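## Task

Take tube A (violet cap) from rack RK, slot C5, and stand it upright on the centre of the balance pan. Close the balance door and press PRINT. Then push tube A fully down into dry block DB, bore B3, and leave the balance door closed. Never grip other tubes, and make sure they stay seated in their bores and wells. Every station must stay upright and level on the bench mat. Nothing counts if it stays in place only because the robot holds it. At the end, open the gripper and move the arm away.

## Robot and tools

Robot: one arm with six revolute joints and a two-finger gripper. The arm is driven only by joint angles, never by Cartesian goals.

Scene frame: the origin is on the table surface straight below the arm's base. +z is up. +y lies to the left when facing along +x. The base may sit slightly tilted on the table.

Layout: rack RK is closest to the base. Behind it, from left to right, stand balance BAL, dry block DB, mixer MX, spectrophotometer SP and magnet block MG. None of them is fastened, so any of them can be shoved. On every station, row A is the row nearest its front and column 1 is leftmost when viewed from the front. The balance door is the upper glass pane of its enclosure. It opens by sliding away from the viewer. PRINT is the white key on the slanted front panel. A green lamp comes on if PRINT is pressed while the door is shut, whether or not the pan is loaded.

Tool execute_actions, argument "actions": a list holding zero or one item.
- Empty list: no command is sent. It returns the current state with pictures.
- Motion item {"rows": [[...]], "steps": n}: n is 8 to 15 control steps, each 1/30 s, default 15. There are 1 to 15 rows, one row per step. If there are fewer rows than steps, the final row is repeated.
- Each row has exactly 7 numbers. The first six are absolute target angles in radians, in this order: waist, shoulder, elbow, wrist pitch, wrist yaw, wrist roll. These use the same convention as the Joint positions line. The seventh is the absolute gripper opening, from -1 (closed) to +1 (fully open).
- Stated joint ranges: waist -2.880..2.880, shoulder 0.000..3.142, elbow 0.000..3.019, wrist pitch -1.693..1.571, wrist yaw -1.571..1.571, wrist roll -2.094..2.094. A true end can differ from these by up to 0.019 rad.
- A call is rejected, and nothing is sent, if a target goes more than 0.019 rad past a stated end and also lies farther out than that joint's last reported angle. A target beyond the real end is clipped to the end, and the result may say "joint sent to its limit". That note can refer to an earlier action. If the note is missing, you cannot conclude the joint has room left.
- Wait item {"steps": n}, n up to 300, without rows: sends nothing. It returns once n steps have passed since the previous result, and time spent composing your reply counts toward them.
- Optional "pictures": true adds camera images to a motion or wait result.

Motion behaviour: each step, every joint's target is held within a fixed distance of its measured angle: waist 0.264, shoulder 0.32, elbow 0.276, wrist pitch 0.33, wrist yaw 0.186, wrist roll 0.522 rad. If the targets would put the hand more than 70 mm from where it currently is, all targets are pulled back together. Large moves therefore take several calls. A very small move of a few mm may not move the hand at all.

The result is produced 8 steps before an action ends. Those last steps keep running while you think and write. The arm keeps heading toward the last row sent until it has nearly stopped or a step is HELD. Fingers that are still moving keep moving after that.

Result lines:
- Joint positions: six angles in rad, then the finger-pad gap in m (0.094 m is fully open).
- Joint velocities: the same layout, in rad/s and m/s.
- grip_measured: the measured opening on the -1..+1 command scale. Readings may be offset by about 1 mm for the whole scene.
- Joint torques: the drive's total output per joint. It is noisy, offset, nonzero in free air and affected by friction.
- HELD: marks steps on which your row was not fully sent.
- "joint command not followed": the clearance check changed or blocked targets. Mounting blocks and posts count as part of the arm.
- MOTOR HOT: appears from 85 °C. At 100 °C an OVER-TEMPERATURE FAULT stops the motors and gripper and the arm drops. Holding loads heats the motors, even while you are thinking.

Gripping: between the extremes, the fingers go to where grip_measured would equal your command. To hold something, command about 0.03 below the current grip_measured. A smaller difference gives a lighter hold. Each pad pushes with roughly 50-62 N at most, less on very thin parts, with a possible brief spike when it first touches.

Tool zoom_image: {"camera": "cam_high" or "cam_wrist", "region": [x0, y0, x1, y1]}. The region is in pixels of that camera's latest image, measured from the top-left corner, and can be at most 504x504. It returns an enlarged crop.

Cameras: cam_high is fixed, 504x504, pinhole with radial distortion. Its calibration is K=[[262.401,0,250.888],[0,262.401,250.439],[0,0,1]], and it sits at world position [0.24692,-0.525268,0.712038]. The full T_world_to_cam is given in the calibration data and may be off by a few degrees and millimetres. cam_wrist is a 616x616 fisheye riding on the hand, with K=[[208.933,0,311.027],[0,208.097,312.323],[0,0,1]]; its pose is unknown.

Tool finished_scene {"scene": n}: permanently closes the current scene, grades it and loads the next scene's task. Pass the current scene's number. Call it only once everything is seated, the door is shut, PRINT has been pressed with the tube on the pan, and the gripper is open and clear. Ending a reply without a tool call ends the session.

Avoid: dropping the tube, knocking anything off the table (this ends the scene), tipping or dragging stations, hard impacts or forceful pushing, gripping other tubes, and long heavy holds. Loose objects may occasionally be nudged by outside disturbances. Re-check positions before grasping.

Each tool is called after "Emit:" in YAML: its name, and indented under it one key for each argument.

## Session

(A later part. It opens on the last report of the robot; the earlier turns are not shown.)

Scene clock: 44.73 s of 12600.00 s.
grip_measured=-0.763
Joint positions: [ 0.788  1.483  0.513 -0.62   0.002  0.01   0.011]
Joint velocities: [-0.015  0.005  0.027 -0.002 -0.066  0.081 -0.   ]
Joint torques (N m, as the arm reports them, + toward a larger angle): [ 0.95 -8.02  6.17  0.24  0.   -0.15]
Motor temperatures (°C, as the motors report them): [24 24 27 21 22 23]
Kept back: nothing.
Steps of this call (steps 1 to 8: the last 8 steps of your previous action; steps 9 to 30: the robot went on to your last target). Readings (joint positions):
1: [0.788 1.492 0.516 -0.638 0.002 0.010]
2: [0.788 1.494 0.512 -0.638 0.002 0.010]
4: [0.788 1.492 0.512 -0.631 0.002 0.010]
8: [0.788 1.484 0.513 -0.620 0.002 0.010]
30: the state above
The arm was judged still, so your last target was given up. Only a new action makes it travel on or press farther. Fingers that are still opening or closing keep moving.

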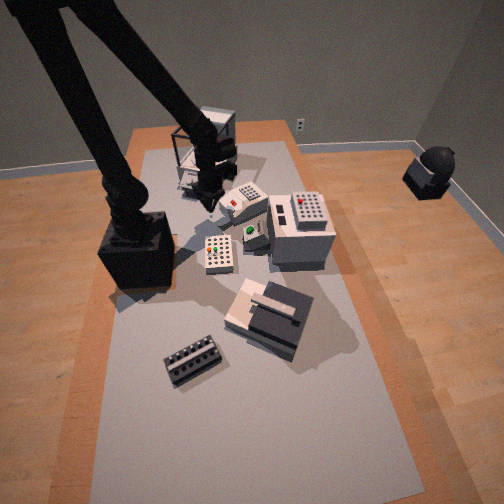

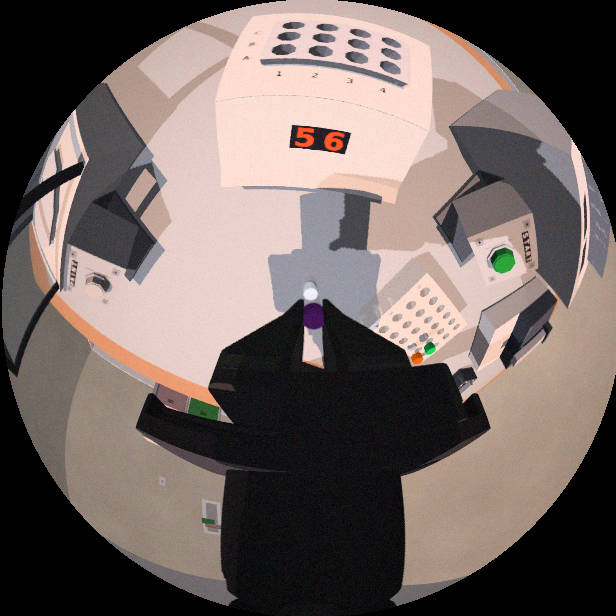

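Emit:
execute_actions:
  actions:
    - {"rows":[[0.8,1.5,0.49,-0.56,0,0,-0.78],[0.8,1.52,0.465,-0.51,0,0,-0.78],[0.8,1.54,0.44,-0.46,0,0,-0.78],[0.8,1.56,0.42,-0.42,0,0,-0.78],[0.8,1.575,0.405,-0.385,0,0,-0.78]]}

Emit:
execute_actions:
  actions:
    - {"steps":30}
  pictures: true

Emit:
zoom_image:
  camera: "cam_high"
  region: [140, 130, 270, 260]

Scene clock: 45.33 s of 12600.00 s.
grip_measured=-0.763
Joint positions: [ 0.788  1.558  0.418 -0.417  0.002  0.01   0.011]
Joint velocities: [-0.005  0.484 -0.379  0.3   -0.022 -0.007 -0.001]
Joint torques (N m, as the arm reports them, + toward a larger angle): [ 1.05 -7.57  3.83  0.26  0.   -0.16]
Motor temperatures (°C, as the motors report them): [24 24 27 21 22 23]
Steps of this call (steps 1 to 11: nothing new was sent; steps 12 to 18: the first 7 steps of this action). Readings (joint positions):
12: [0.788 1.484 0.510 -0.611 0.002 0.010]
13: [0.788 1.487 0.501 -0.583 0.002 0.010]
15: [0.788 1.505 0.469 -0.503 0.002 0.010]
18: the state above

Scene clock: 46.33 s of 12600.00 s.
grip_measured=-0.763
Joint positions: [ 0.788  1.562  0.406 -0.402 -0.     0.01   0.011]
Joint velocities: [-0.005 -0.015 -0.007  0.002 -0.037 -0.007 -0.   ]
Joint torques (N m, as the arm reports them, + toward a larger angle): [ 1.04 -5.54  2.85  0.52  0.07 -0.16]
Motor temperatures (°C, as the motors report them): [24 24 27 21 22 23]
Kept back: nothing.
Steps of this call (steps 1 to 8: the last 8 steps of your previous action; steps 9 to 30: the robot went on to your last target). Readings (joint positions):
1: [0.788 1.569 0.408 -0.414 0.002 0.010]
2: [0.788 1.564 0.406 -0.413 0.000 0.010]
4: [0.788 1.562 0.406 -0.402 -0.000 0.010]
8: [0.788 1.562 0.406 -0.402 -0.000 0.010]
30: the state above
The arm was judged still, so your last target was given up. Only a new action makes it travel on or press farther. Fingers that are still opening or closing keep moving.

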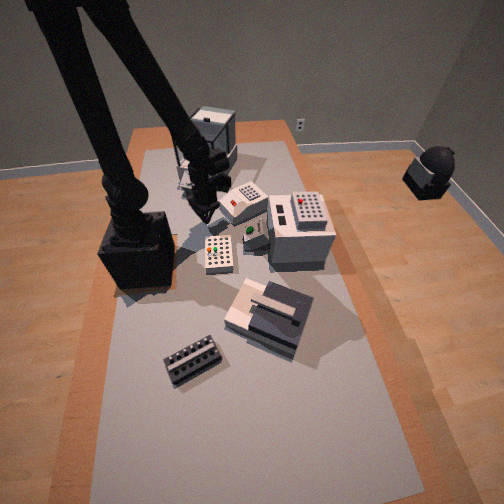

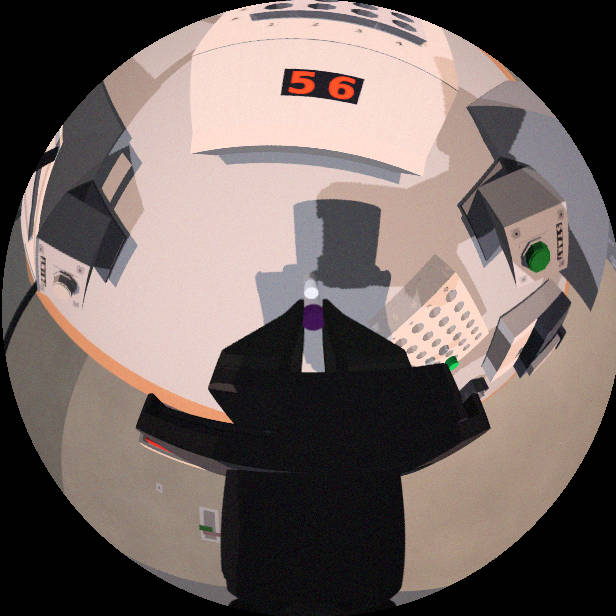

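Region (140, 130, 270, 260) of cam_high's 504x504 image, scaled by 3.877, with more detail than that image has.

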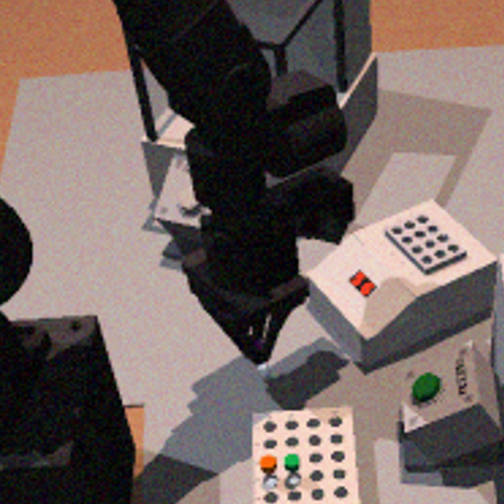

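Emit:
execute_actions:
  actions:
    - {"rows":[[0.79,1.555,0.415,-0.4,0,0,-0.78],[0.79,1.555,0.415,-0.4,0,0,-0.74],[0.79,1.555,0.415,-0.4,0,0,-0.7],[0.79,1.555,0.415,-0.4,0,0,-0.6],[0.79,1.555,0.415,-0.4,0,0,-0.4]]}

Emit:
execute_actions:
  actions:
    - {"rows":[[0.79,1.5,0.42,-0.42,0,0,-0.4],[0.79,1.45,0.39,-0.39,0,0,-0.4],[0.79,1.4,0.35,-0.36,0,0,-0.4],[0.79,1.35,0.31,-0.32,0,0,-0.4],[0.79,1.3,0.27,-0.28,0,0,-0.4],[0.79,1.26,0.24,-0.25,0,0,-0.4],[0.79,1.23,0.215,-0.235,0,0,-0.4]]}

Emit:
execute_actions:
  actions:
    - {"steps":30}
  pictures: true

Emit:
zoom_image:
  camera: "cam_high"
  region: [140, 130, 270, 260]

Scene clock: 47.27 s of 12600.00 s.
grip_measured=-0.408
Joint positions: [ 0.788  1.561  0.406 -0.402 -0.     0.01   0.028]
Joint velocities: [-0.005  0.005  0.017 -0.017 -0.037 -0.007  0.01 ]
Joint torques (N m, as the arm reports them, + toward a larger angle): [ 0.2  -7.18  3.54  0.07  0.07 -0.15]
Motor temperatures (°C, as the motors report them): [24 24 27 21 22 23]
Steps of this call (steps 1 to 21: nothing new was sent; steps 22 to 28: the first 7 steps of this action). Readings (joint positions):
22: [0.788 1.562 0.406 -0.402 -0.000 0.010]
23: [0.788 1.561 0.406 -0.402 -0.000 0.010]
25: [0.788 1.561 0.406 -0.402 -0.000 0.010]
28: the state above

Scene clock: 47.77 s of 12600.00 s.
grip_measured=-0.403
Joint positions: [ 0.788  1.31   0.275 -0.289 -0.     0.01   0.028]
Joint velocities: [-0.015 -1.665 -0.935  0.701 -0.081  0.022 -0.001]
Joint torques (N m, as the arm reports them, + toward a larger angle): [ 0.47 -2.79  3.89  0.36  0.07 -0.15]
Motor temperatures (°C, as the motors report them): [24 24 26 21 22 23]
Steps of this call (steps 1 to 8: the last 8 steps of your previous action; steps 9 to 15: the first 7 steps of this action). Readings (joint positions):
9: [0.788 1.558 0.406 -0.404 -0.000 0.010]
10: [0.788 1.546 0.403 -0.404 -0.000 0.010]
12: [0.788 1.479 0.372 -0.375 -0.000 0.010]
15: the state above

Scene clock: 48.77 s of 12600.00 s.
grip_measured=-0.403
Joint positions: [ 0.788  1.226  0.204 -0.25  -0.     0.01   0.028]
Joint velocities: [-0.015 -0.015  0.032  0.017 -0.066  0.007 -0.   ]
Joint torques (N m, as the arm reports them, + toward a larger angle): [ 0.5  -3.06  5.23  0.96  0.07 -0.16]
Motor temperatures (°C, as the motors report them): [24 24 26 21 22 23]
Kept back: nothing.
Steps of this call (steps 1 to 8: the last 8 steps of your previous action; steps 9 to 30: the robot went on to your last target). Readings (joint positions):
1: [0.788 1.260 0.246 -0.271 -0.000 0.010]
2: [0.788 1.225 0.225 -0.263 -0.000 0.010]
4: [0.788 1.204 0.205 -0.258 -0.000 0.010]
8: [0.788 1.223 0.204 -0.252 -0.000 0.010]
30: the state above
The arm was judged still, so your last target was given up. Only a new action makes it travel on or press farther. Fingers that are still opening or closing keep moving.

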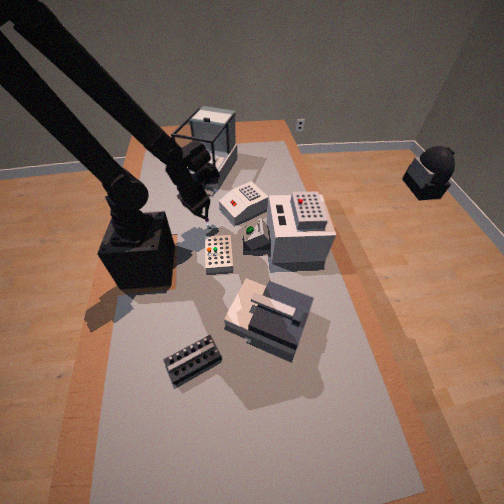

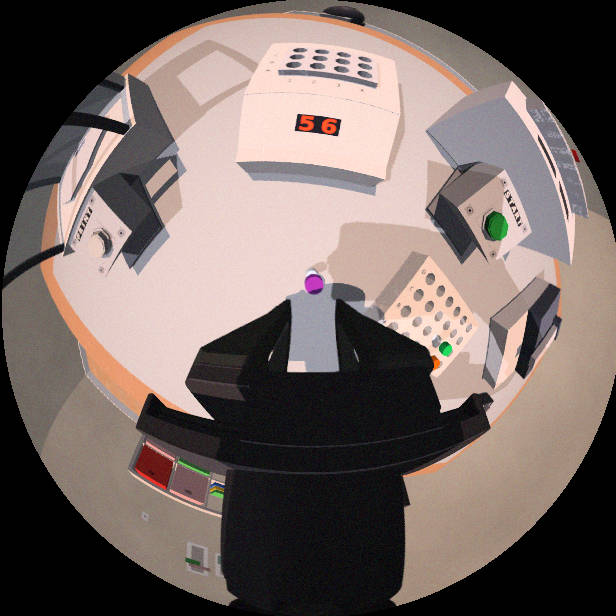

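Region (140, 130, 270, 260) of cam_high's 504x504 image, scaled by 3.877, with more detail than that image has.

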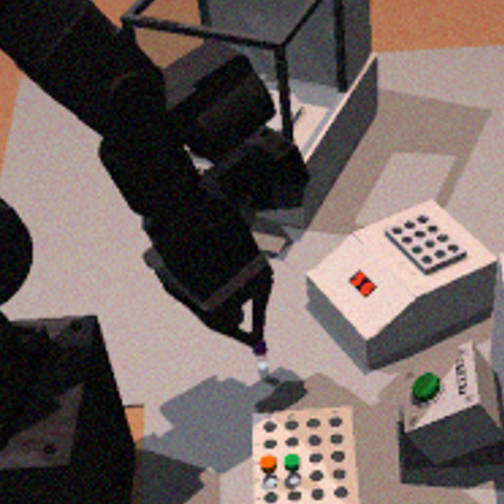

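Emit:
execute_actions:
  actions:
    - {"rows":[[0.79,1.26,0.2,-0.2,0,0,-0.4],[0.79,1.29,0.2,-0.17,0,0,-0.4],[0.79,1.32,0.195,-0.13,0,0,-0.4],[0.79,1.35,0.19,-0.1,0,0,-0.4],[0.79,1.37,0.19,-0.075,0,0,-0.4]]}

Emit:
execute_actions:
  actions:
    - {"steps":30}
  pictures: true

Scene clock: 49.60 s of 12600.00 s.
grip_measured=-0.403
Joint positions: [ 0.788  1.359  0.195 -0.107 -0.     0.01   0.028]
Joint velocities: [-0.005  0.523 -0.022  0.266 -0.007 -0.095 -0.   ]
Joint torques (N m, as the arm reports them, + toward a larger angle): [ 0.51 -5.84  3.18  0.75  0.07 -0.16]
Motor temperatures (°C, as the motors report them): [24 24 26 21 22 23]
Steps of this call (steps 1 to 18: nothing new was sent; steps 19 to 25: the first 7 steps of this action). Readings (joint positions):
19: [0.788 1.229 0.203 -0.243 -0.000 0.010]
20: [0.788 1.237 0.201 -0.226 -0.000 0.010]
22: [0.788 1.279 0.197 -0.171 -0.000 0.010]
25: the state above

Scene clock: 50.60 s of 12600.00 s.
grip_measured=-0.403
Joint positions: [ 0.788  1.379  0.187 -0.09  -0.     0.01   0.028]
Joint velocities: [-0.005  0.005 -0.012 -0.012 -0.037  0.066 -0.001]
Joint torques (N m, as the arm reports them, + toward a larger angle): [ 0.46 -4.89  3.33  0.92  0.07 -0.16]
Motor temperatures (°C, as the motors report them): [24 24 26 21 22 23]
Kept back: nothing.
Steps of this call (steps 1 to 8: the last 8 steps of your previous action; steps 9 to 30: the robot went on to your last target). Readings (joint positions):
1: [0.788 1.372 0.194 -0.100 -0.000 0.010]
2: [0.788 1.379 0.191 -0.097 -0.000 0.010]
4: [0.788 1.379 0.188 -0.094 -0.000 0.010]
8: [0.788 1.379 0.187 -0.091 -0.000 0.010]
30: the state above
The arm was judged still, so your last target was given up. Only a new action makes it travel on or press farther. Fingers that are still opening or closing keep moving.

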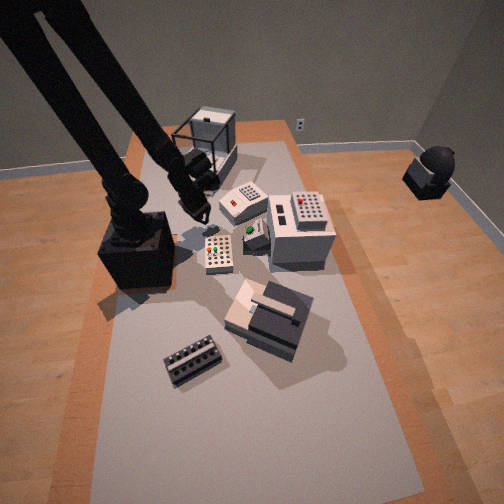

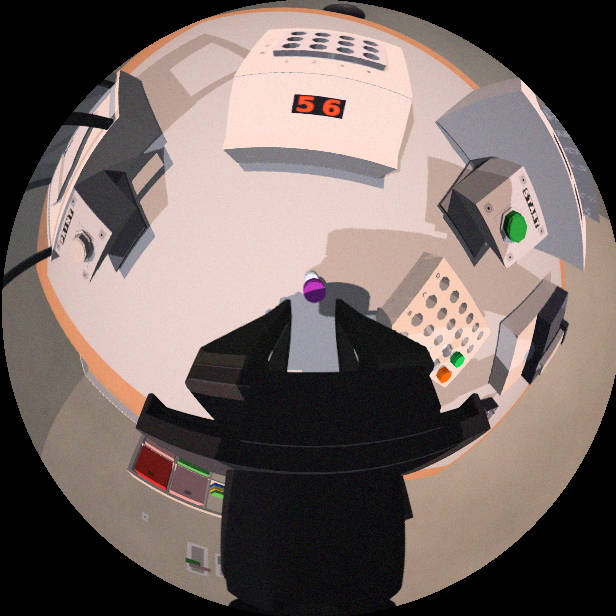

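Emit:
execute_actions:
  actions:
    - {"rows":[[0.79,1.43,0.245,-0.055,0,0,-0.4]]}

Emit:
execute_actions:
  actions:
    - {"steps":20}
  pictures: true

Scene clock: 51.10 s of 12600.00 s.
grip_measured=-0.403
Joint positions: [ 0.788  1.43   0.225 -0.07  -0.     0.01   0.028]
Joint velocities: [-0.005 -0.005  0.056  0.056  0.007 -0.007 -0.   ]
Joint torques (N m, as the arm reports them, + toward a larger angle): [ 0.47 -4.49  4.26  0.72  0.07 -0.15]
Motor temperatures (°C, as the motors report them): [24 24 26 21 22 23]
Steps of this call (steps 1 to 8: nothing new was sent; steps 9 to 15: the first 7 steps of this action). Readings (joint positions):
9: [0.788 1.383 0.189 -0.087 -0.000 0.010]
10: [0.788 1.394 0.194 -0.083 -0.000 0.010]
12: [0.788 1.418 0.210 -0.076 -0.000 0.010]
15: the state above

Scene clock: 51.77 s of 12600.00 s.
grip_measured=-0.403
Joint positions: [ 0.788  1.43   0.227 -0.068 -0.     0.01   0.028]
Joint velocities: [-0.015 -0.005  0.007  0.007 -0.022  0.022 -0.   ]
Joint torques (N m, as the arm reports them, + toward a larger angle): [ 0.42 -4.81  4.37  0.87  0.07 -0.15]
Motor temperatures (°C, as the motors report them): [24 24 26 21 22 23]
Kept back: nothing.
Steps of this call (steps 1 to 8: the last 8 steps of your previous action; steps 9 to 15: the robot went on to your last target; steps 16 to 20: nothing new was sent). Readings (joint positions):
1: [0.788 1.430 0.226 -0.069 -0.000 0.010]
2: [0.788 1.430 0.227 -0.068 -0.000 0.010]
4: [0.788 1.430 0.227 -0.068 -0.000 0.010]
8: [0.788 1.430 0.227 -0.068 -0.000 0.010]
20: the state above
The arm was judged still, so your last target was given up. Only a new action makes it travel on or press farther. Fingers that are still opening or closing keep moving.

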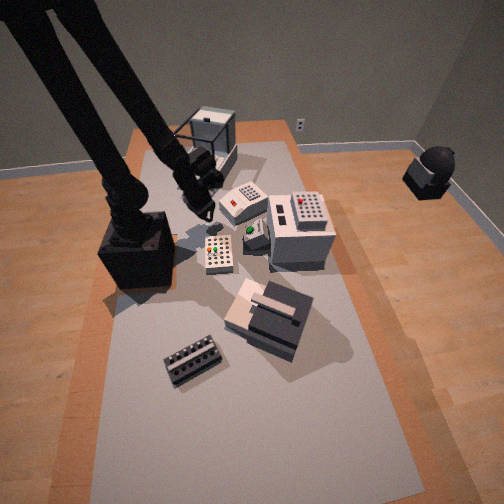

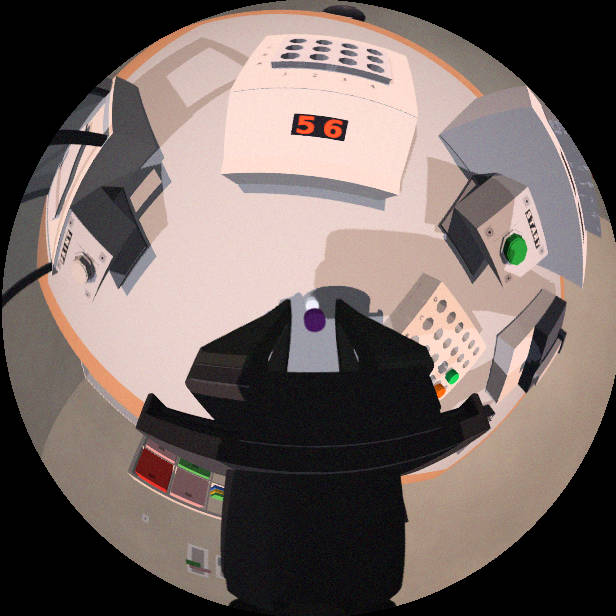

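Emit:
execute_actions:
  actions:
    - {"rows":[[0.79,1.43,0.245,-0.055,0,0,-0.6],[0.79,1.43,0.245,-0.055,0,0,-0.7],[0.79,1.43,0.245,-0.055,0,0,-0.79]],"steps":12}

Emit:
execute_actions:
  actions:
    - {"rows":[[0.79,1.38,0.27,-0.14,0,0,-0.79],[0.79,1.33,0.3,-0.22,0,0,-0.79],[0.79,1.28,0.34,-0.31,0,0,-0.79],[0.79,1.23,0.4,-0.42,0,0,-0.79],[0.79,1.19,0.48,-0.54,0,0,-0.79],[0.79,1.16,0.58,-0.67,0,0,-0.79],[0.79,1.14,0.68,-0.79,0,0,-0.79],[0.79,1.13,0.78,-0.9,0,0,-0.79],[0.79,1.12,0.9,-1.02,0,0,-0.79],[0.79,1.12,1.03,-1.13,0,0,-0.79]]}

Emit:
execute_actions:
  actions:
    - {"steps":25}

Emit:
execute_actions:
  actions:
    - {"rows":[[1.31,1.25,1.13,-1.11,0,0,-0.79]]}

Emit:
execute_actions:
  actions:
    - {"rows":[[1.31,1.35,1.21,-1.09,0,0,-0.79],[1.31,1.42,1.26,-1.07,0,0,-0.79],[1.31,1.49,1.31,-1.05,0,0,-0.79],[1.31,1.555,1.36,-1.03,0,0,-0.79]]}

Emit:
execute_actions:
  actions:
    - {"steps":30}
  pictures: true

Scene clock: 52.97 s of 12600.00 s.
grip_measured=-0.767
Joint positions: [ 0.788  1.43   0.227 -0.068 -0.     0.01   0.011]
Joint velocities: [-0.015 -0.024  0.002 -0.022 -0.022 -0.022 -0.013]
Joint torques (N m, as the arm reports them, + toward a larger angle): [ 0.42 -4.9   4.42  0.86  0.06 -0.15]
Motor temperatures (°C, as the motors report them): [24 24 26 21 22 23]
Steps of this call (steps 1 to 32: nothing new was sent; steps 33 to 36: the first 4 steps of this action). Readings (joint positions):
33: [0.788 1.430 0.227 -0.068 -0.000 0.010]
34: [0.788 1.430 0.227 -0.068 -0.000 0.010]
36: the state above

Scene clock: 53.47 s of 12600.00 s.
grip_measured=-0.772
Joint positions: [ 0.788  1.256  0.363 -0.444 -0.     0.01   0.011]
Joint velocities: [-0.015 -0.777  1.087 -1.741 -0.11   0.007 -0.   ]
Joint torques (N m, as the arm reports them, + toward a larger angle): [ 0.44 -4.97  8.8   0.61  0.07 -0.1 ]
Motor temperatures (°C, as the motors report them): [24 24 26 21 22 23]
Steps of this call (steps 1 to 8: the last 8 steps of your previous action; steps 9 to 15: the first 7 steps of this action). Readings (joint positions):
9: [0.788 1.427 0.230 -0.080 -0.000 0.010]
10: [0.788 1.415 0.238 -0.118 -0.000 0.010]
12: [0.788 1.356 0.272 -0.251 -0.000 0.010]
15: the state above

Scene clock: 54.30 s of 12600.00 s.
grip_measured=-0.772
Joint positions: [ 0.788  1.116  1.008 -1.122 -0.     0.01   0.011]
Joint velocities: [ 0.005 -0.005 -0.012 -0.002  0.081 -0.022 -0.001]
Joint torques (N m, as the arm reports them, + toward a larger angle): [ 0.29 -6.69 10.14  0.2   0.07 -0.15]
Motor temperatures (°C, as the motors report them): [24 24 26 21 22 23]
Kept back: nothing.
Steps of this call (steps 1 to 8: the last 8 steps of your previous action; steps 9 to 25: the robot went on to your last target). Readings (joint positions):
1: [0.788 1.231 0.402 -0.504 -0.000 0.010]
2: [0.788 1.210 0.444 -0.564 -0.000 0.010]
4: [0.788 1.177 0.534 -0.689 -0.000 0.010]
8: [0.788 1.148 0.726 -0.938 -0.000 0.010]
25: the state above

Scene clock: 54.53 s of 12600.00 s.
grip_measured=-0.772
Joint positions: [ 1.084  1.23   1.053 -1.119  0.007  0.01   0.011]
Joint velocities: [1.685 0.405 0.017 0.022 0.081 0.037 0.   ]
Joint torques (N m, as the arm reports them, + toward a larger angle): [  1.   -10.14  11.8    0.49  -0.09  -0.12]
Motor temperatures (°C, as the motors report them): [24 24 26 21 22 23]
Steps of this call (steps 1 to 7: the first 7 steps of this action). Readings (joint positions):
1: [0.799 1.122 1.010 -1.122 0.006 0.010]
2: [0.827 1.134 1.018 -1.122 0.009 0.010]
4: [0.918 1.175 1.039 -1.122 0.009 0.010]
7: the state above

Scene clock: 55.03 s of 12600.00 s.
grip_measured=-0.772
Joint positions: [ 1.326  1.502  1.304 -1.053 -0.003  0.01   0.011]
Joint velocities: [-0.005  1.226  0.901  0.505 -0.037 -0.007 -0.   ]
Joint torques (N m, as the arm reports them, + toward a larger angle): [ -0.85 -14.23   8.25  -0.07   0.14  -0.16]
Motor temperatures (°C, as the motors report them): [24 24 26 21 22 23]
Steps of this call (steps 1 to 8: the last 8 steps of your previous action; steps 9 to 15: the first 7 steps of this action). Readings (joint positions):
9: [1.337 1.273 1.080 -1.118 -0.004 0.010]
10: [1.332 1.291 1.104 -1.118 -0.003 0.010]
12: [1.327 1.364 1.182 -1.103 -0.003 0.010]
15: the state above

Scene clock: 56.03 s of 12600.00 s.
grip_measured=-0.772
Joint positions: [ 1.326  1.573  1.331 -1.027 -0.003  0.01   0.011]
Joint velocities: [-0.005  0.005 -0.027  0.002 -0.007  0.007  0.   ]
Joint torques (N m, as the arm reports them, + toward a larger angle): [ -0.86 -15.06  10.25   0.26   0.14  -0.16]
Motor temperatures (°C, as the motors report them): [24 24 27 21 22 23]
Kept back: nothing.
Steps of this call (steps 1 to 8: the last 8 steps of your previous action; steps 9 to 30: the robot went on to your last target). Readings (joint positions):
1: [1.326 1.538 1.327 -1.038 -0.003 0.010]
2: [1.326 1.563 1.335 -1.029 -0.003 0.010]
4: [1.326 1.589 1.332 -1.027 -0.003 0.010]
8: [1.326 1.590 1.331 -1.027 -0.003 0.010]
30: the state above
The arm was judged still, so your last target was given up. Only a new action makes it travel on or press farther. Fingers that are still opening or closing keep moving.

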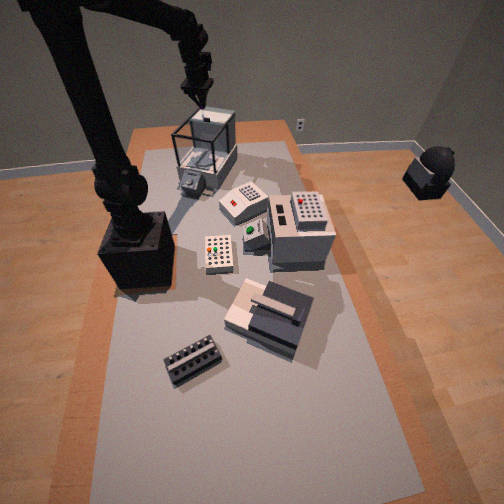

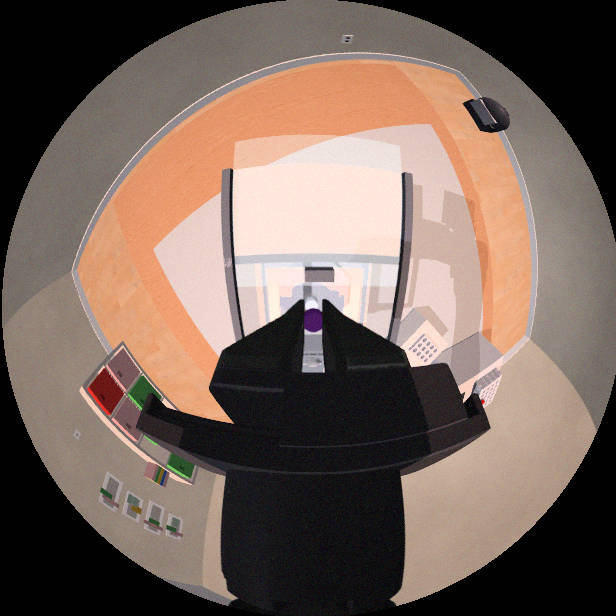

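Emit:
execute_actions:
  actions:
    - {"rows":[[1.305,1.56,1.32,-0.99,0,0,-0.79],[1.305,1.56,1.285,-0.955,0,0,-0.79],[1.305,1.56,1.25,-0.92,0,0,-0.79],[1.305,1.565,1.215,-0.88,0,0,-0.79],[1.305,1.57,1.18,-0.845,0,0,-0.79],[1.305,1.575,1.145,-0.805,0,0,-0.79],[1.305,1.58,1.11,-0.77,0,0,-0.79],[1.305,1.585,1.08,-0.73,0,0,-0.79],[1.305,1.592,1.05,-0.69,0,0,-0.79],[1.305,1.6,1.02,-0.655,0,0,-0.79]]}

Emit:
execute_actions:
  actions:
    - {"steps":30}
  pictures: true

Emit:
zoom_image:
  camera: "cam_high"
  region: [150, 90, 260, 200]

Scene clock: 56.83 s of 12600.00 s.
grip_measured=-0.772
Joint positions: [ 1.322  1.563  1.18  -0.845 -0.003  0.01   0.011]
Joint velocities: [-0.024  0.034 -1.077  1.082  0.037  0.007  0.   ]
Joint torques (N m, as the arm reports them, + toward a larger angle): [ -1.03 -11.55   7.33   0.33   0.14  -0.16]
Motor temperatures (°C, as the motors report them): [24 24 27 21 22 23]
Steps of this call (steps 1 to 17: nothing new was sent; steps 18 to 24: the first 7 steps of this action). Readings (joint positions):
18: [1.325 1.573 1.329 -1.022 -0.003 0.010]
19: [1.325 1.572 1.320 -1.007 -0.003 0.010]
21: [1.324 1.565 1.279 -0.949 -0.003 0.010]
24: the state above

Scene clock: 57.83 s of 12600.00 s.
grip_measured=-0.772
Joint positions: [ 1.321  1.62   0.992 -0.669 -0.003  0.01   0.011]
Joint velocities: [-0.015  0.005  0.012  0.002 -0.037 -0.11  -0.001]
Joint torques (N m, as the arm reports them, + toward a larger angle): [ -0.9  -13.8    8.62   0.82   0.14  -0.16]
Motor temperatures (°C, as the motors report them): [24 24 27 21 22 23]
Kept back: nothing.
Steps of this call (steps 1 to 8: the last 8 steps of your previous action; steps 9 to 30: the robot went on to your last target). Readings (joint positions):
1: [1.321 1.565 1.142 -0.810 -0.003 0.010]
2: [1.321 1.569 1.104 -0.775 -0.003 0.010]
4: [1.321 1.584 1.038 -0.713 -0.003 0.010]
8: [1.321 1.622 0.992 -0.686 -0.003 0.010]
30: the state above
The arm was judged still, so your last target was given up. Only a new action makes it travel on or press farther. Fingers that are still opening or closing keep moving.

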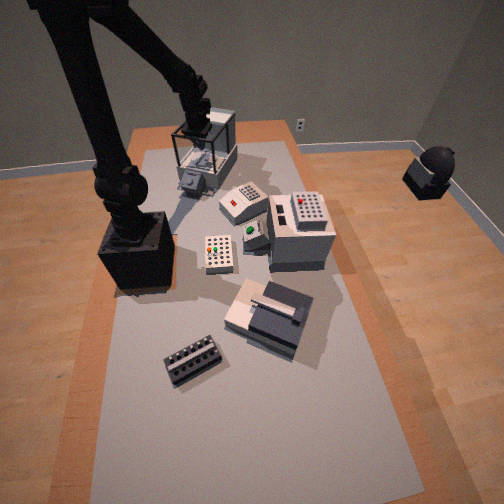

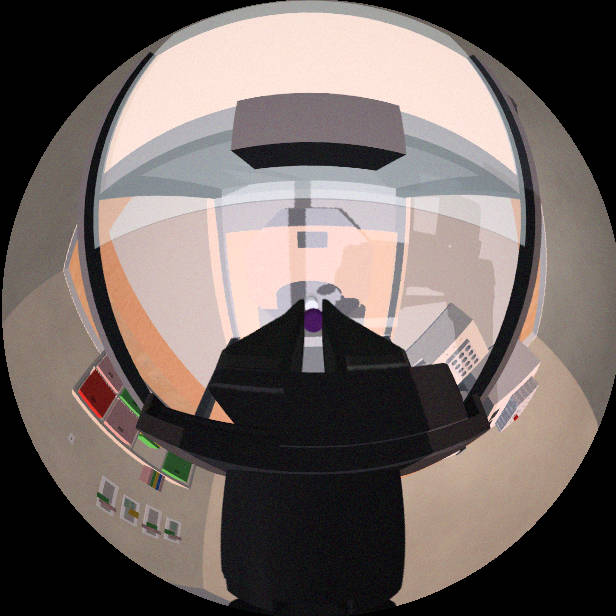

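Region (150, 90, 260, 200) of cam_high's 504x504 image, scaled by 4.582, with more detail than that image has.

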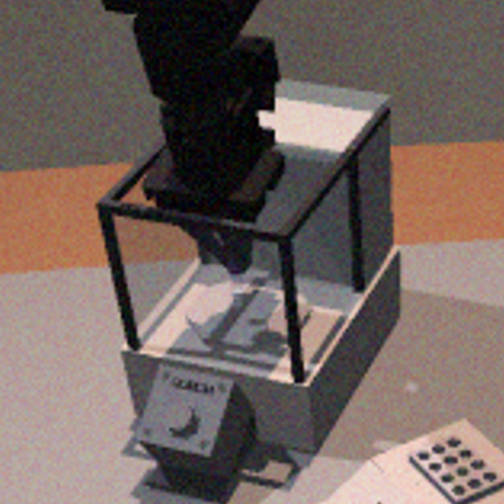

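Emit:
execute_actions:
  actions:
    - {"rows":[[1.305,1.62,0.99,-0.63,0,0,-0.79],[1.305,1.628,0.978,-0.61,0,0,-0.79],[1.305,1.636,0.966,-0.59,0,0,-0.79],[1.305,1.644,0.954,-0.57,0,0,-0.79],[1.305,1.652,0.94,-0.545,0,0,-0.79]]}

Emit:
execute_actions:
  actions:
    - {"steps":30}
  pictures: true

Emit:
zoom_image:
  camera: "cam_high"
  region: [150, 90, 260, 200]

Scene clock: 58.47 s of 12600.00 s.
grip_measured=-0.772
Joint positions: [ 1.321  1.63   0.95  -0.57  -0.003  0.01   0.011]
Joint velocities: [-0.005 -0.093 -0.007  0.208 -0.007  0.081  0.001]
Joint torques (N m, as the arm reports them, + toward a larger angle): [-1.05 -9.85  5.49  0.71  0.13 -0.16]
Motor temperatures (°C, as the motors report them): [24 24 27 21 22 23]
Steps of this call (steps 1 to 12: nothing new was sent; steps 13 to 19: the first 7 steps of this action). Readings (joint positions):
13: [1.321 1.620 0.990 -0.665 -0.003 0.010]
14: [1.321 1.620 0.987 -0.653 -0.003 0.010]
16: [1.321 1.621 0.974 -0.618 -0.003 0.010]
19: the state above

Scene clock: 59.47 s of 12600.00 s.
grip_measured=-0.772
Joint positions: [ 1.321  1.629  0.948 -0.554 -0.002  0.01   0.011]
Joint velocities: [-0.015 -0.005 -0.017 -0.007 -0.022  0.095  0.   ]
Joint torques (N m, as the arm reports them, + toward a larger angle): [ -0.86 -10.26   5.72   0.76   0.14  -0.16]
Motor temperatures (°C, as the motors report them): [24 24 27 21 22 23]
Kept back: nothing.
Steps of this call (steps 1 to 8: the last 8 steps of your previous action; steps 9 to 30: the robot went on to your last target). Readings (joint positions):
1: [1.321 1.627 0.950 -0.562 -0.003 0.010]
2: [1.321 1.628 0.949 -0.557 -0.002 0.010]
4: [1.321 1.629 0.948 -0.554 -0.002 0.010]
8: [1.321 1.629 0.948 -0.554 -0.002 0.010]
30: the state above
The arm was judged still, so your last target was given up. Only a new action makes it travel on or press farther. Fingers that are still opening or closing keep moving.

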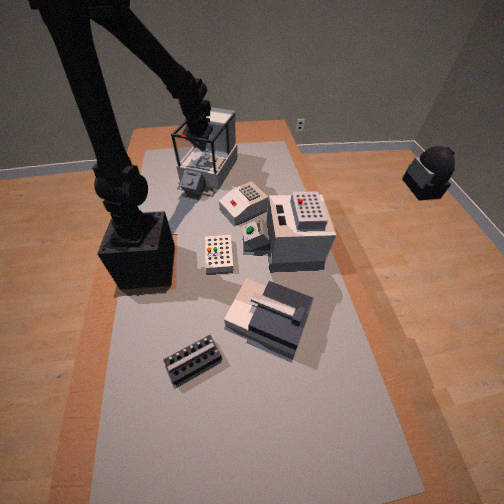

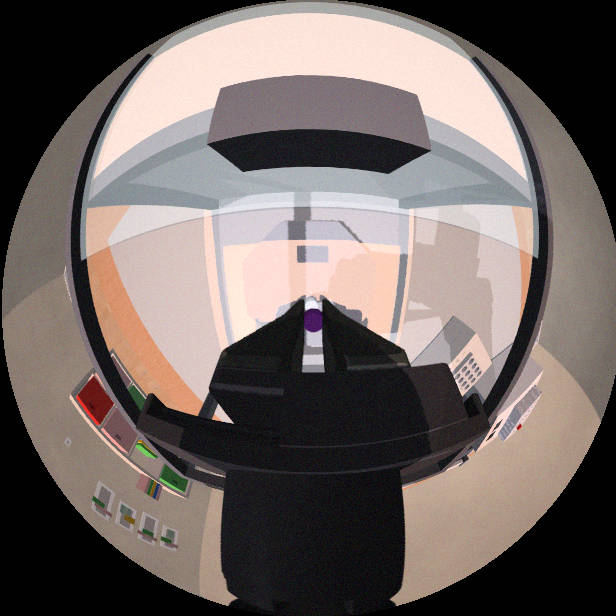

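Region (150, 90, 260, 200) of cam_high's 504x504 image, scaled by 4.582, with more detail than that image has.

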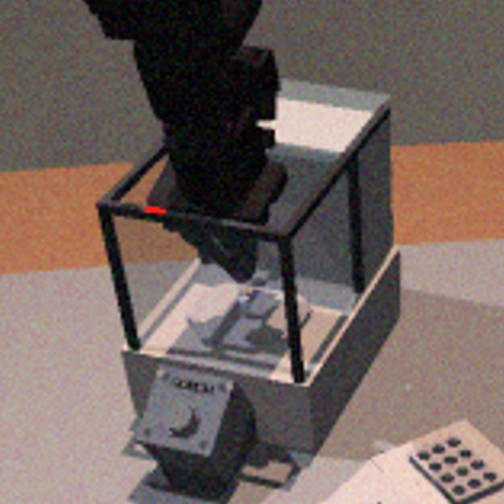

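Emit:
execute_actions:
  actions:
    - {"rows":[[1.295,1.63,1.0,-0.6,0,0,-0.79],[1.295,1.63,1.01,-0.6,0,0,-0.79],[1.295,1.64,1.02,-0.6,0,0,-0.79],[1.295,1.65,1.03,-0.6,0,0,-0.79],[1.295,1.66,1.03,-0.6,0,0,-0.79],[1.295,1.66,1.03,-0.6,0,0,-0.79],[1.295,1.665,1.02,-0.6,0,0,-0.79],[1.295,1.67,1.005,-0.58,0,0,-0.79],[1.295,1.675,0.99,-0.565,0,0,-0.79],[1.295,1.68,0.975,-0.55,0,0,-0.79]]}

Emit:
execute_actions:
  actions:
    - {"steps":30}
  pictures: true

Emit:
zoom_image:
  camera: "cam_high"
  region: [150, 90, 260, 200]

Scene clock: 60.13 s of 12600.00 s.
grip_measured=-0.772
Joint positions: [ 1.311  1.644  0.985 -0.59  -0.002  0.01   0.011]
Joint velocities: [-0.044  0.142  0.12   0.002 -0.022 -0.037 -0.001]
Joint torques (N m, as the arm reports them, + toward a larger angle): [ -0.83 -11.66   8.56   0.06   0.13  -0.16]
Motor temperatures (°C, as the motors report them): [24 24 27 21 22 23]
Steps of this call (steps 1 to 13: nothing new was sent; steps 14 to 20: the first 7 steps of this action). Readings (joint positions):
14: [1.320 1.629 0.952 -0.560 -0.002 0.010]
15: [1.320 1.629 0.956 -0.572 -0.002 0.010]
17: [1.316 1.631 0.967 -0.586 -0.002 0.010]
20: the state above

Scene clock: 61.13 s of 12600.00 s.
grip_measured=-0.772
Joint positions: [ 1.31   1.654  0.985 -0.563 -0.002  0.01   0.011]
Joint velocities: [-0.015 -0.005 -0.012 -0.002  0.051 -0.051  0.   ]
Joint torques (N m, as the arm reports them, + toward a larger angle): [ -0.81 -10.47   5.67   0.9    0.13  -0.15]
Motor temperatures (°C, as the motors report them): [24 24 27 21 22 23]
Kept back: nothing.
Steps of this call (steps 1 to 8: the last 8 steps of your previous action; steps 9 to 30: the robot went on to your last target). Readings (joint positions):
1: [1.310 1.649 0.986 -0.589 -0.002 0.010]
2: [1.310 1.653 0.986 -0.586 -0.002 0.010]
4: [1.310 1.654 0.985 -0.571 -0.002 0.010]
8: [1.310 1.654 0.985 -0.563 -0.002 0.010]
30: the state above
The arm was judged still, so your last target was given up. Only a new action makes it travel on or press farther. Fingers that are still opening or closing keep moving.

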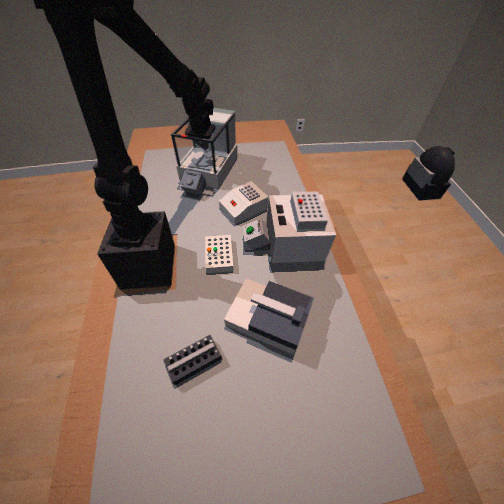

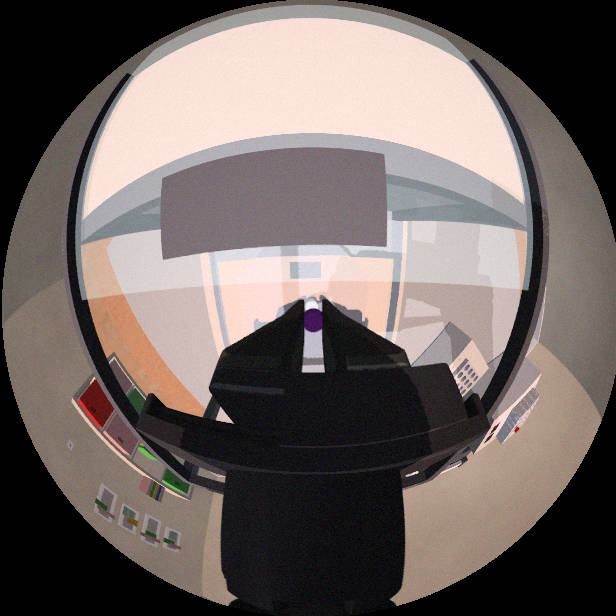

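Region (150, 90, 260, 200) of cam_high's 504x504 image, scaled by 4.582, with more detail than that image has.

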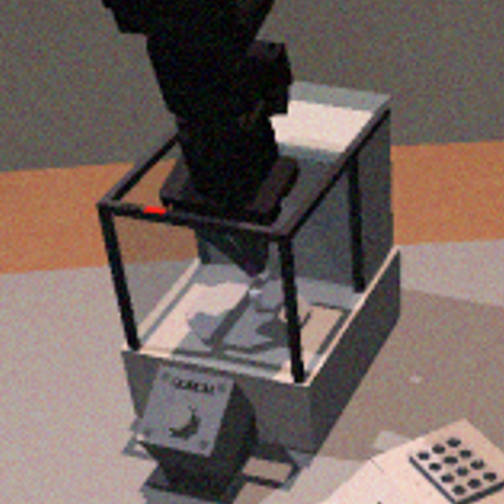

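Emit:
execute_actions:
  actions:
    - {"rows":[[1.32,1.63,1.01,-0.6,0,0,-0.79],[1.32,1.615,1.0,-0.6,0,0,-0.79],[1.32,1.6,0.985,-0.6,0,0,-0.79],[1.32,1.585,0.97,-0.6,0,0,-0.79],[1.32,1.575,0.955,-0.6,0,0,-0.79],[1.32,1.575,0.945,-0.6,0,0,-0.79],[1.32,1.58,0.935,-0.59,0,0,-0.79],[1.32,1.59,0.925,-0.58,0,0,-0.79],[1.32,1.6,0.915,-0.565,0,0,-0.79],[1.32,1.61,0.905,-0.55,0,0,-0.79],[1.32,1.62,0.895,-0.53,0,0,-0.79]]}

Emit:
execute_actions:
  actions:
    - {"steps":30}
  pictures: true

Emit:
zoom_image:
  camera: "cam_high"
  region: [150, 90, 260, 200]

Scene clock: 62.00 s of 12600.00 s.
grip_measured=-0.772
Joint positions: [ 1.31   1.605  0.952 -0.588 -0.002  0.01   0.011]
Joint velocities: [-0.005 -0.317 -0.31  -0.007 -0.037  0.051 -0.001]
Joint torques (N m, as the arm reports them, + toward a larger angle): [  0.87 -12.13   6.5    0.36   0.14  -0.16]
Motor temperatures (°C, as the motors report them): [24 24 27 21 22 23]
Steps of this call (steps 1 to 19: nothing new was sent; steps 20 to 26: the first 7 steps of this action). Readings (joint positions):
20: [1.310 1.653 0.985 -0.567 -0.002 0.010]
21: [1.310 1.649 0.985 -0.575 -0.002 0.010]
23: [1.310 1.638 0.979 -0.586 -0.002 0.010]
26: the state above

Scene clock: 63.00 s of 12600.00 s.
grip_measured=-0.772
Joint positions: [ 1.31   1.603  0.91  -0.535 -0.002  0.006  0.011]
Joint velocities: [-0.015 -0.005  0.002 -0.002  0.022  0.007  0.002]
Joint torques (N m, as the arm reports them, + toward a larger angle): [  0.95 -10.33   5.19   0.62   0.1   -0.11]
Motor temperatures (°C, as the motors report them): [24 24 27 21 22 23]
Kept back: nothing.
Steps of this call (steps 1 to 8: the last 8 steps of your previous action; steps 9 to 30: the robot went on to your last target). Readings (joint positions):
1: [1.310 1.596 0.942 -0.588 -0.002 0.010]
2: [1.310 1.591 0.933 -0.586 -0.002 0.010]
4: [1.310 1.593 0.919 -0.562 -0.002 0.010]
8: [1.310 1.603 0.910 -0.535 -0.002 0.006]
30: the state above
The arm was judged still, so your last target was given up. Only a new action makes it travel on or press farther. Fingers that are still opening or closing keep moving.

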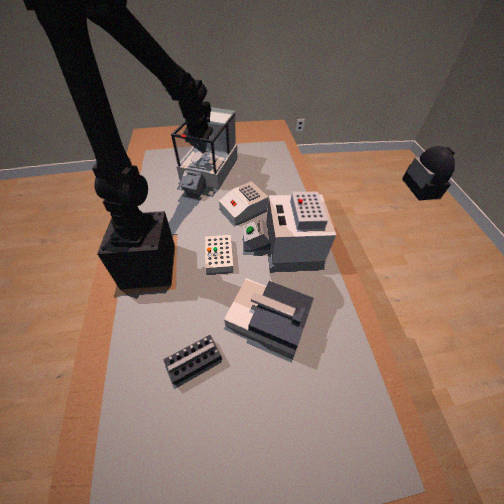

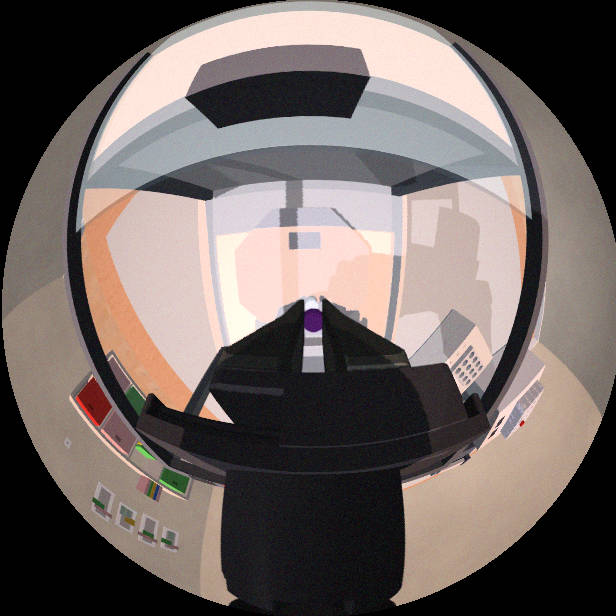

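Region (150, 90, 260, 200) of cam_high's 504x504 image, scaled by 4.582, with more detail than that image has.

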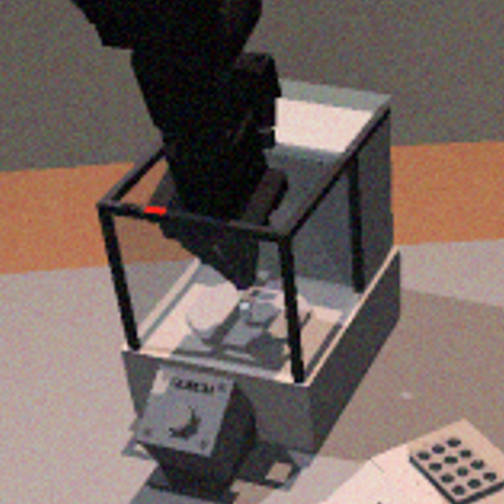

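Emit:
execute_actions:
  actions:
    - {"rows":[[1.31,1.6,0.925,-0.545,0,0,-0.79],[1.31,1.6,0.925,-0.545,0,0,-0.79],[1.31,1.6,0.925,-0.545,0,0,-0.75],[1.31,1.6,0.925,-0.545,0,0,-0.7],[1.31,1.6,0.925,-0.545,0,0,-0.62],[1.31,1.6,0.925,-0.545,0,0,-0.55]]}

Emit:
execute_actions:
  actions:
    - {"steps":15}
  pictures: true

Emit:
zoom_image:
  camera: "cam_wrist"
  region: [210, 200, 410, 400]

Scene clock: 63.93 s of 12600.00 s.
grip_measured=-0.560
Joint positions: [ 1.31   1.602  0.91  -0.535 -0.002  0.005  0.021]
Joint velocities: [-0.015  0.005 -0.007  0.017 -0.022 -0.037  0.016]
Joint torques (N m, as the arm reports them, + toward a larger angle): [  0.47 -11.77   7.42   0.12   0.11  -0.11]
Motor temperatures (°C, as the motors report them): [24 24 27 21 22 23]
Steps of this call (steps 1 to 21: nothing new was sent; steps 22 to 28: the first 7 steps of this action). Readings (joint positions):
22: [1.310 1.603 0.910 -0.535 -0.002 0.006]
23: [1.310 1.602 0.910 -0.535 -0.002 0.006]
25: [1.310 1.602 0.910 -0.535 -0.002 0.006]
28: the state above

Scene clock: 64.43 s of 12600.00 s.
grip_measured=-0.553
Joint positions: [ 1.31   1.602  0.91  -0.535 -0.002  0.005  0.021]
Joint velocities: [-0.015 -0.015  0.022 -0.007 -0.051  0.095  0.001]
Joint torques (N m, as the arm reports them, + toward a larger angle): [  0.31 -11.96   7.4    0.11   0.1   -0.1 ]
Motor temperatures (°C, as the motors report them): [24 24 27 21 22 23]
Kept back: nothing.
Steps of this call (steps 1 to 8: the last 8 steps of your previous action; steps 9 to 15: the robot went on to your last target). Readings (joint positions):
1: [1.310 1.602 0.910 -0.535 -0.002 0.005]
2: [1.310 1.602 0.910 -0.535 -0.002 0.005]
4: [1.310 1.602 0.910 -0.535 -0.002 0.005]
8: [1.310 1.602 0.910 -0.535 -0.002 0.005]
15: the state above
The arm was judged still, so your last target was given up. Only a new action makes it travel on or press farther. Fingers that are still opening or closing keep moving.

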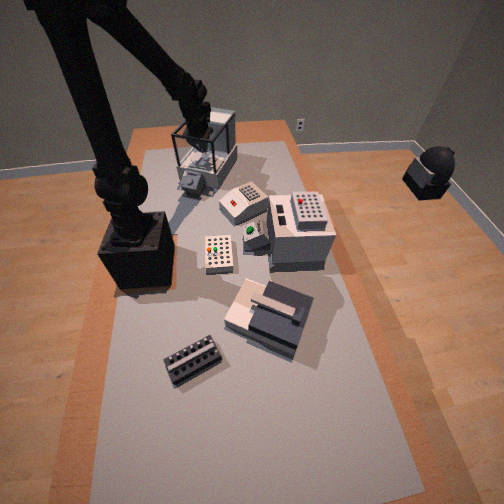

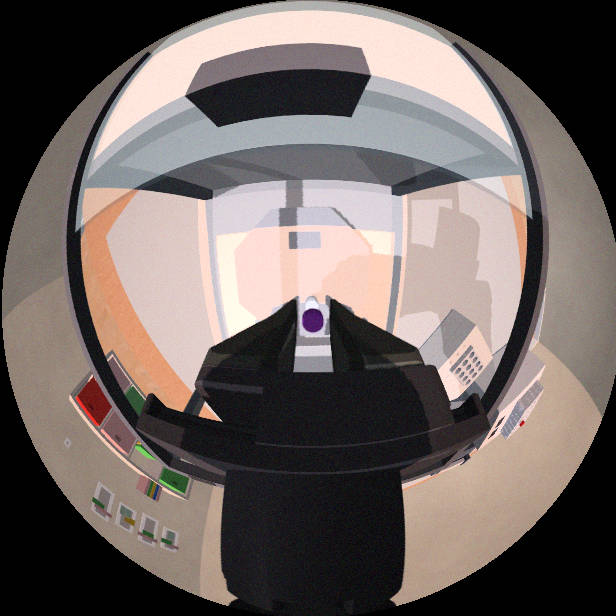

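Region (210, 200, 410, 400) of cam_wrist's 616x616 image, scaled by 2.520, with more detail than that image has.

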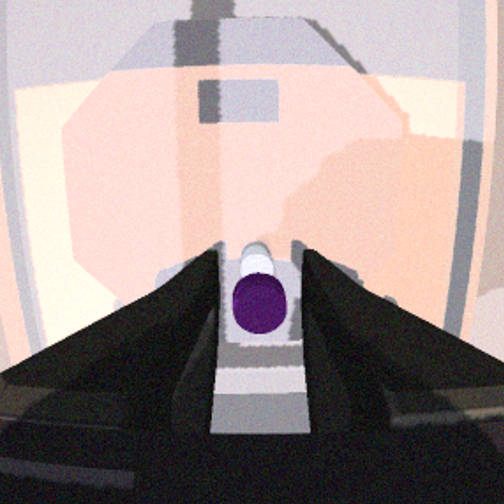

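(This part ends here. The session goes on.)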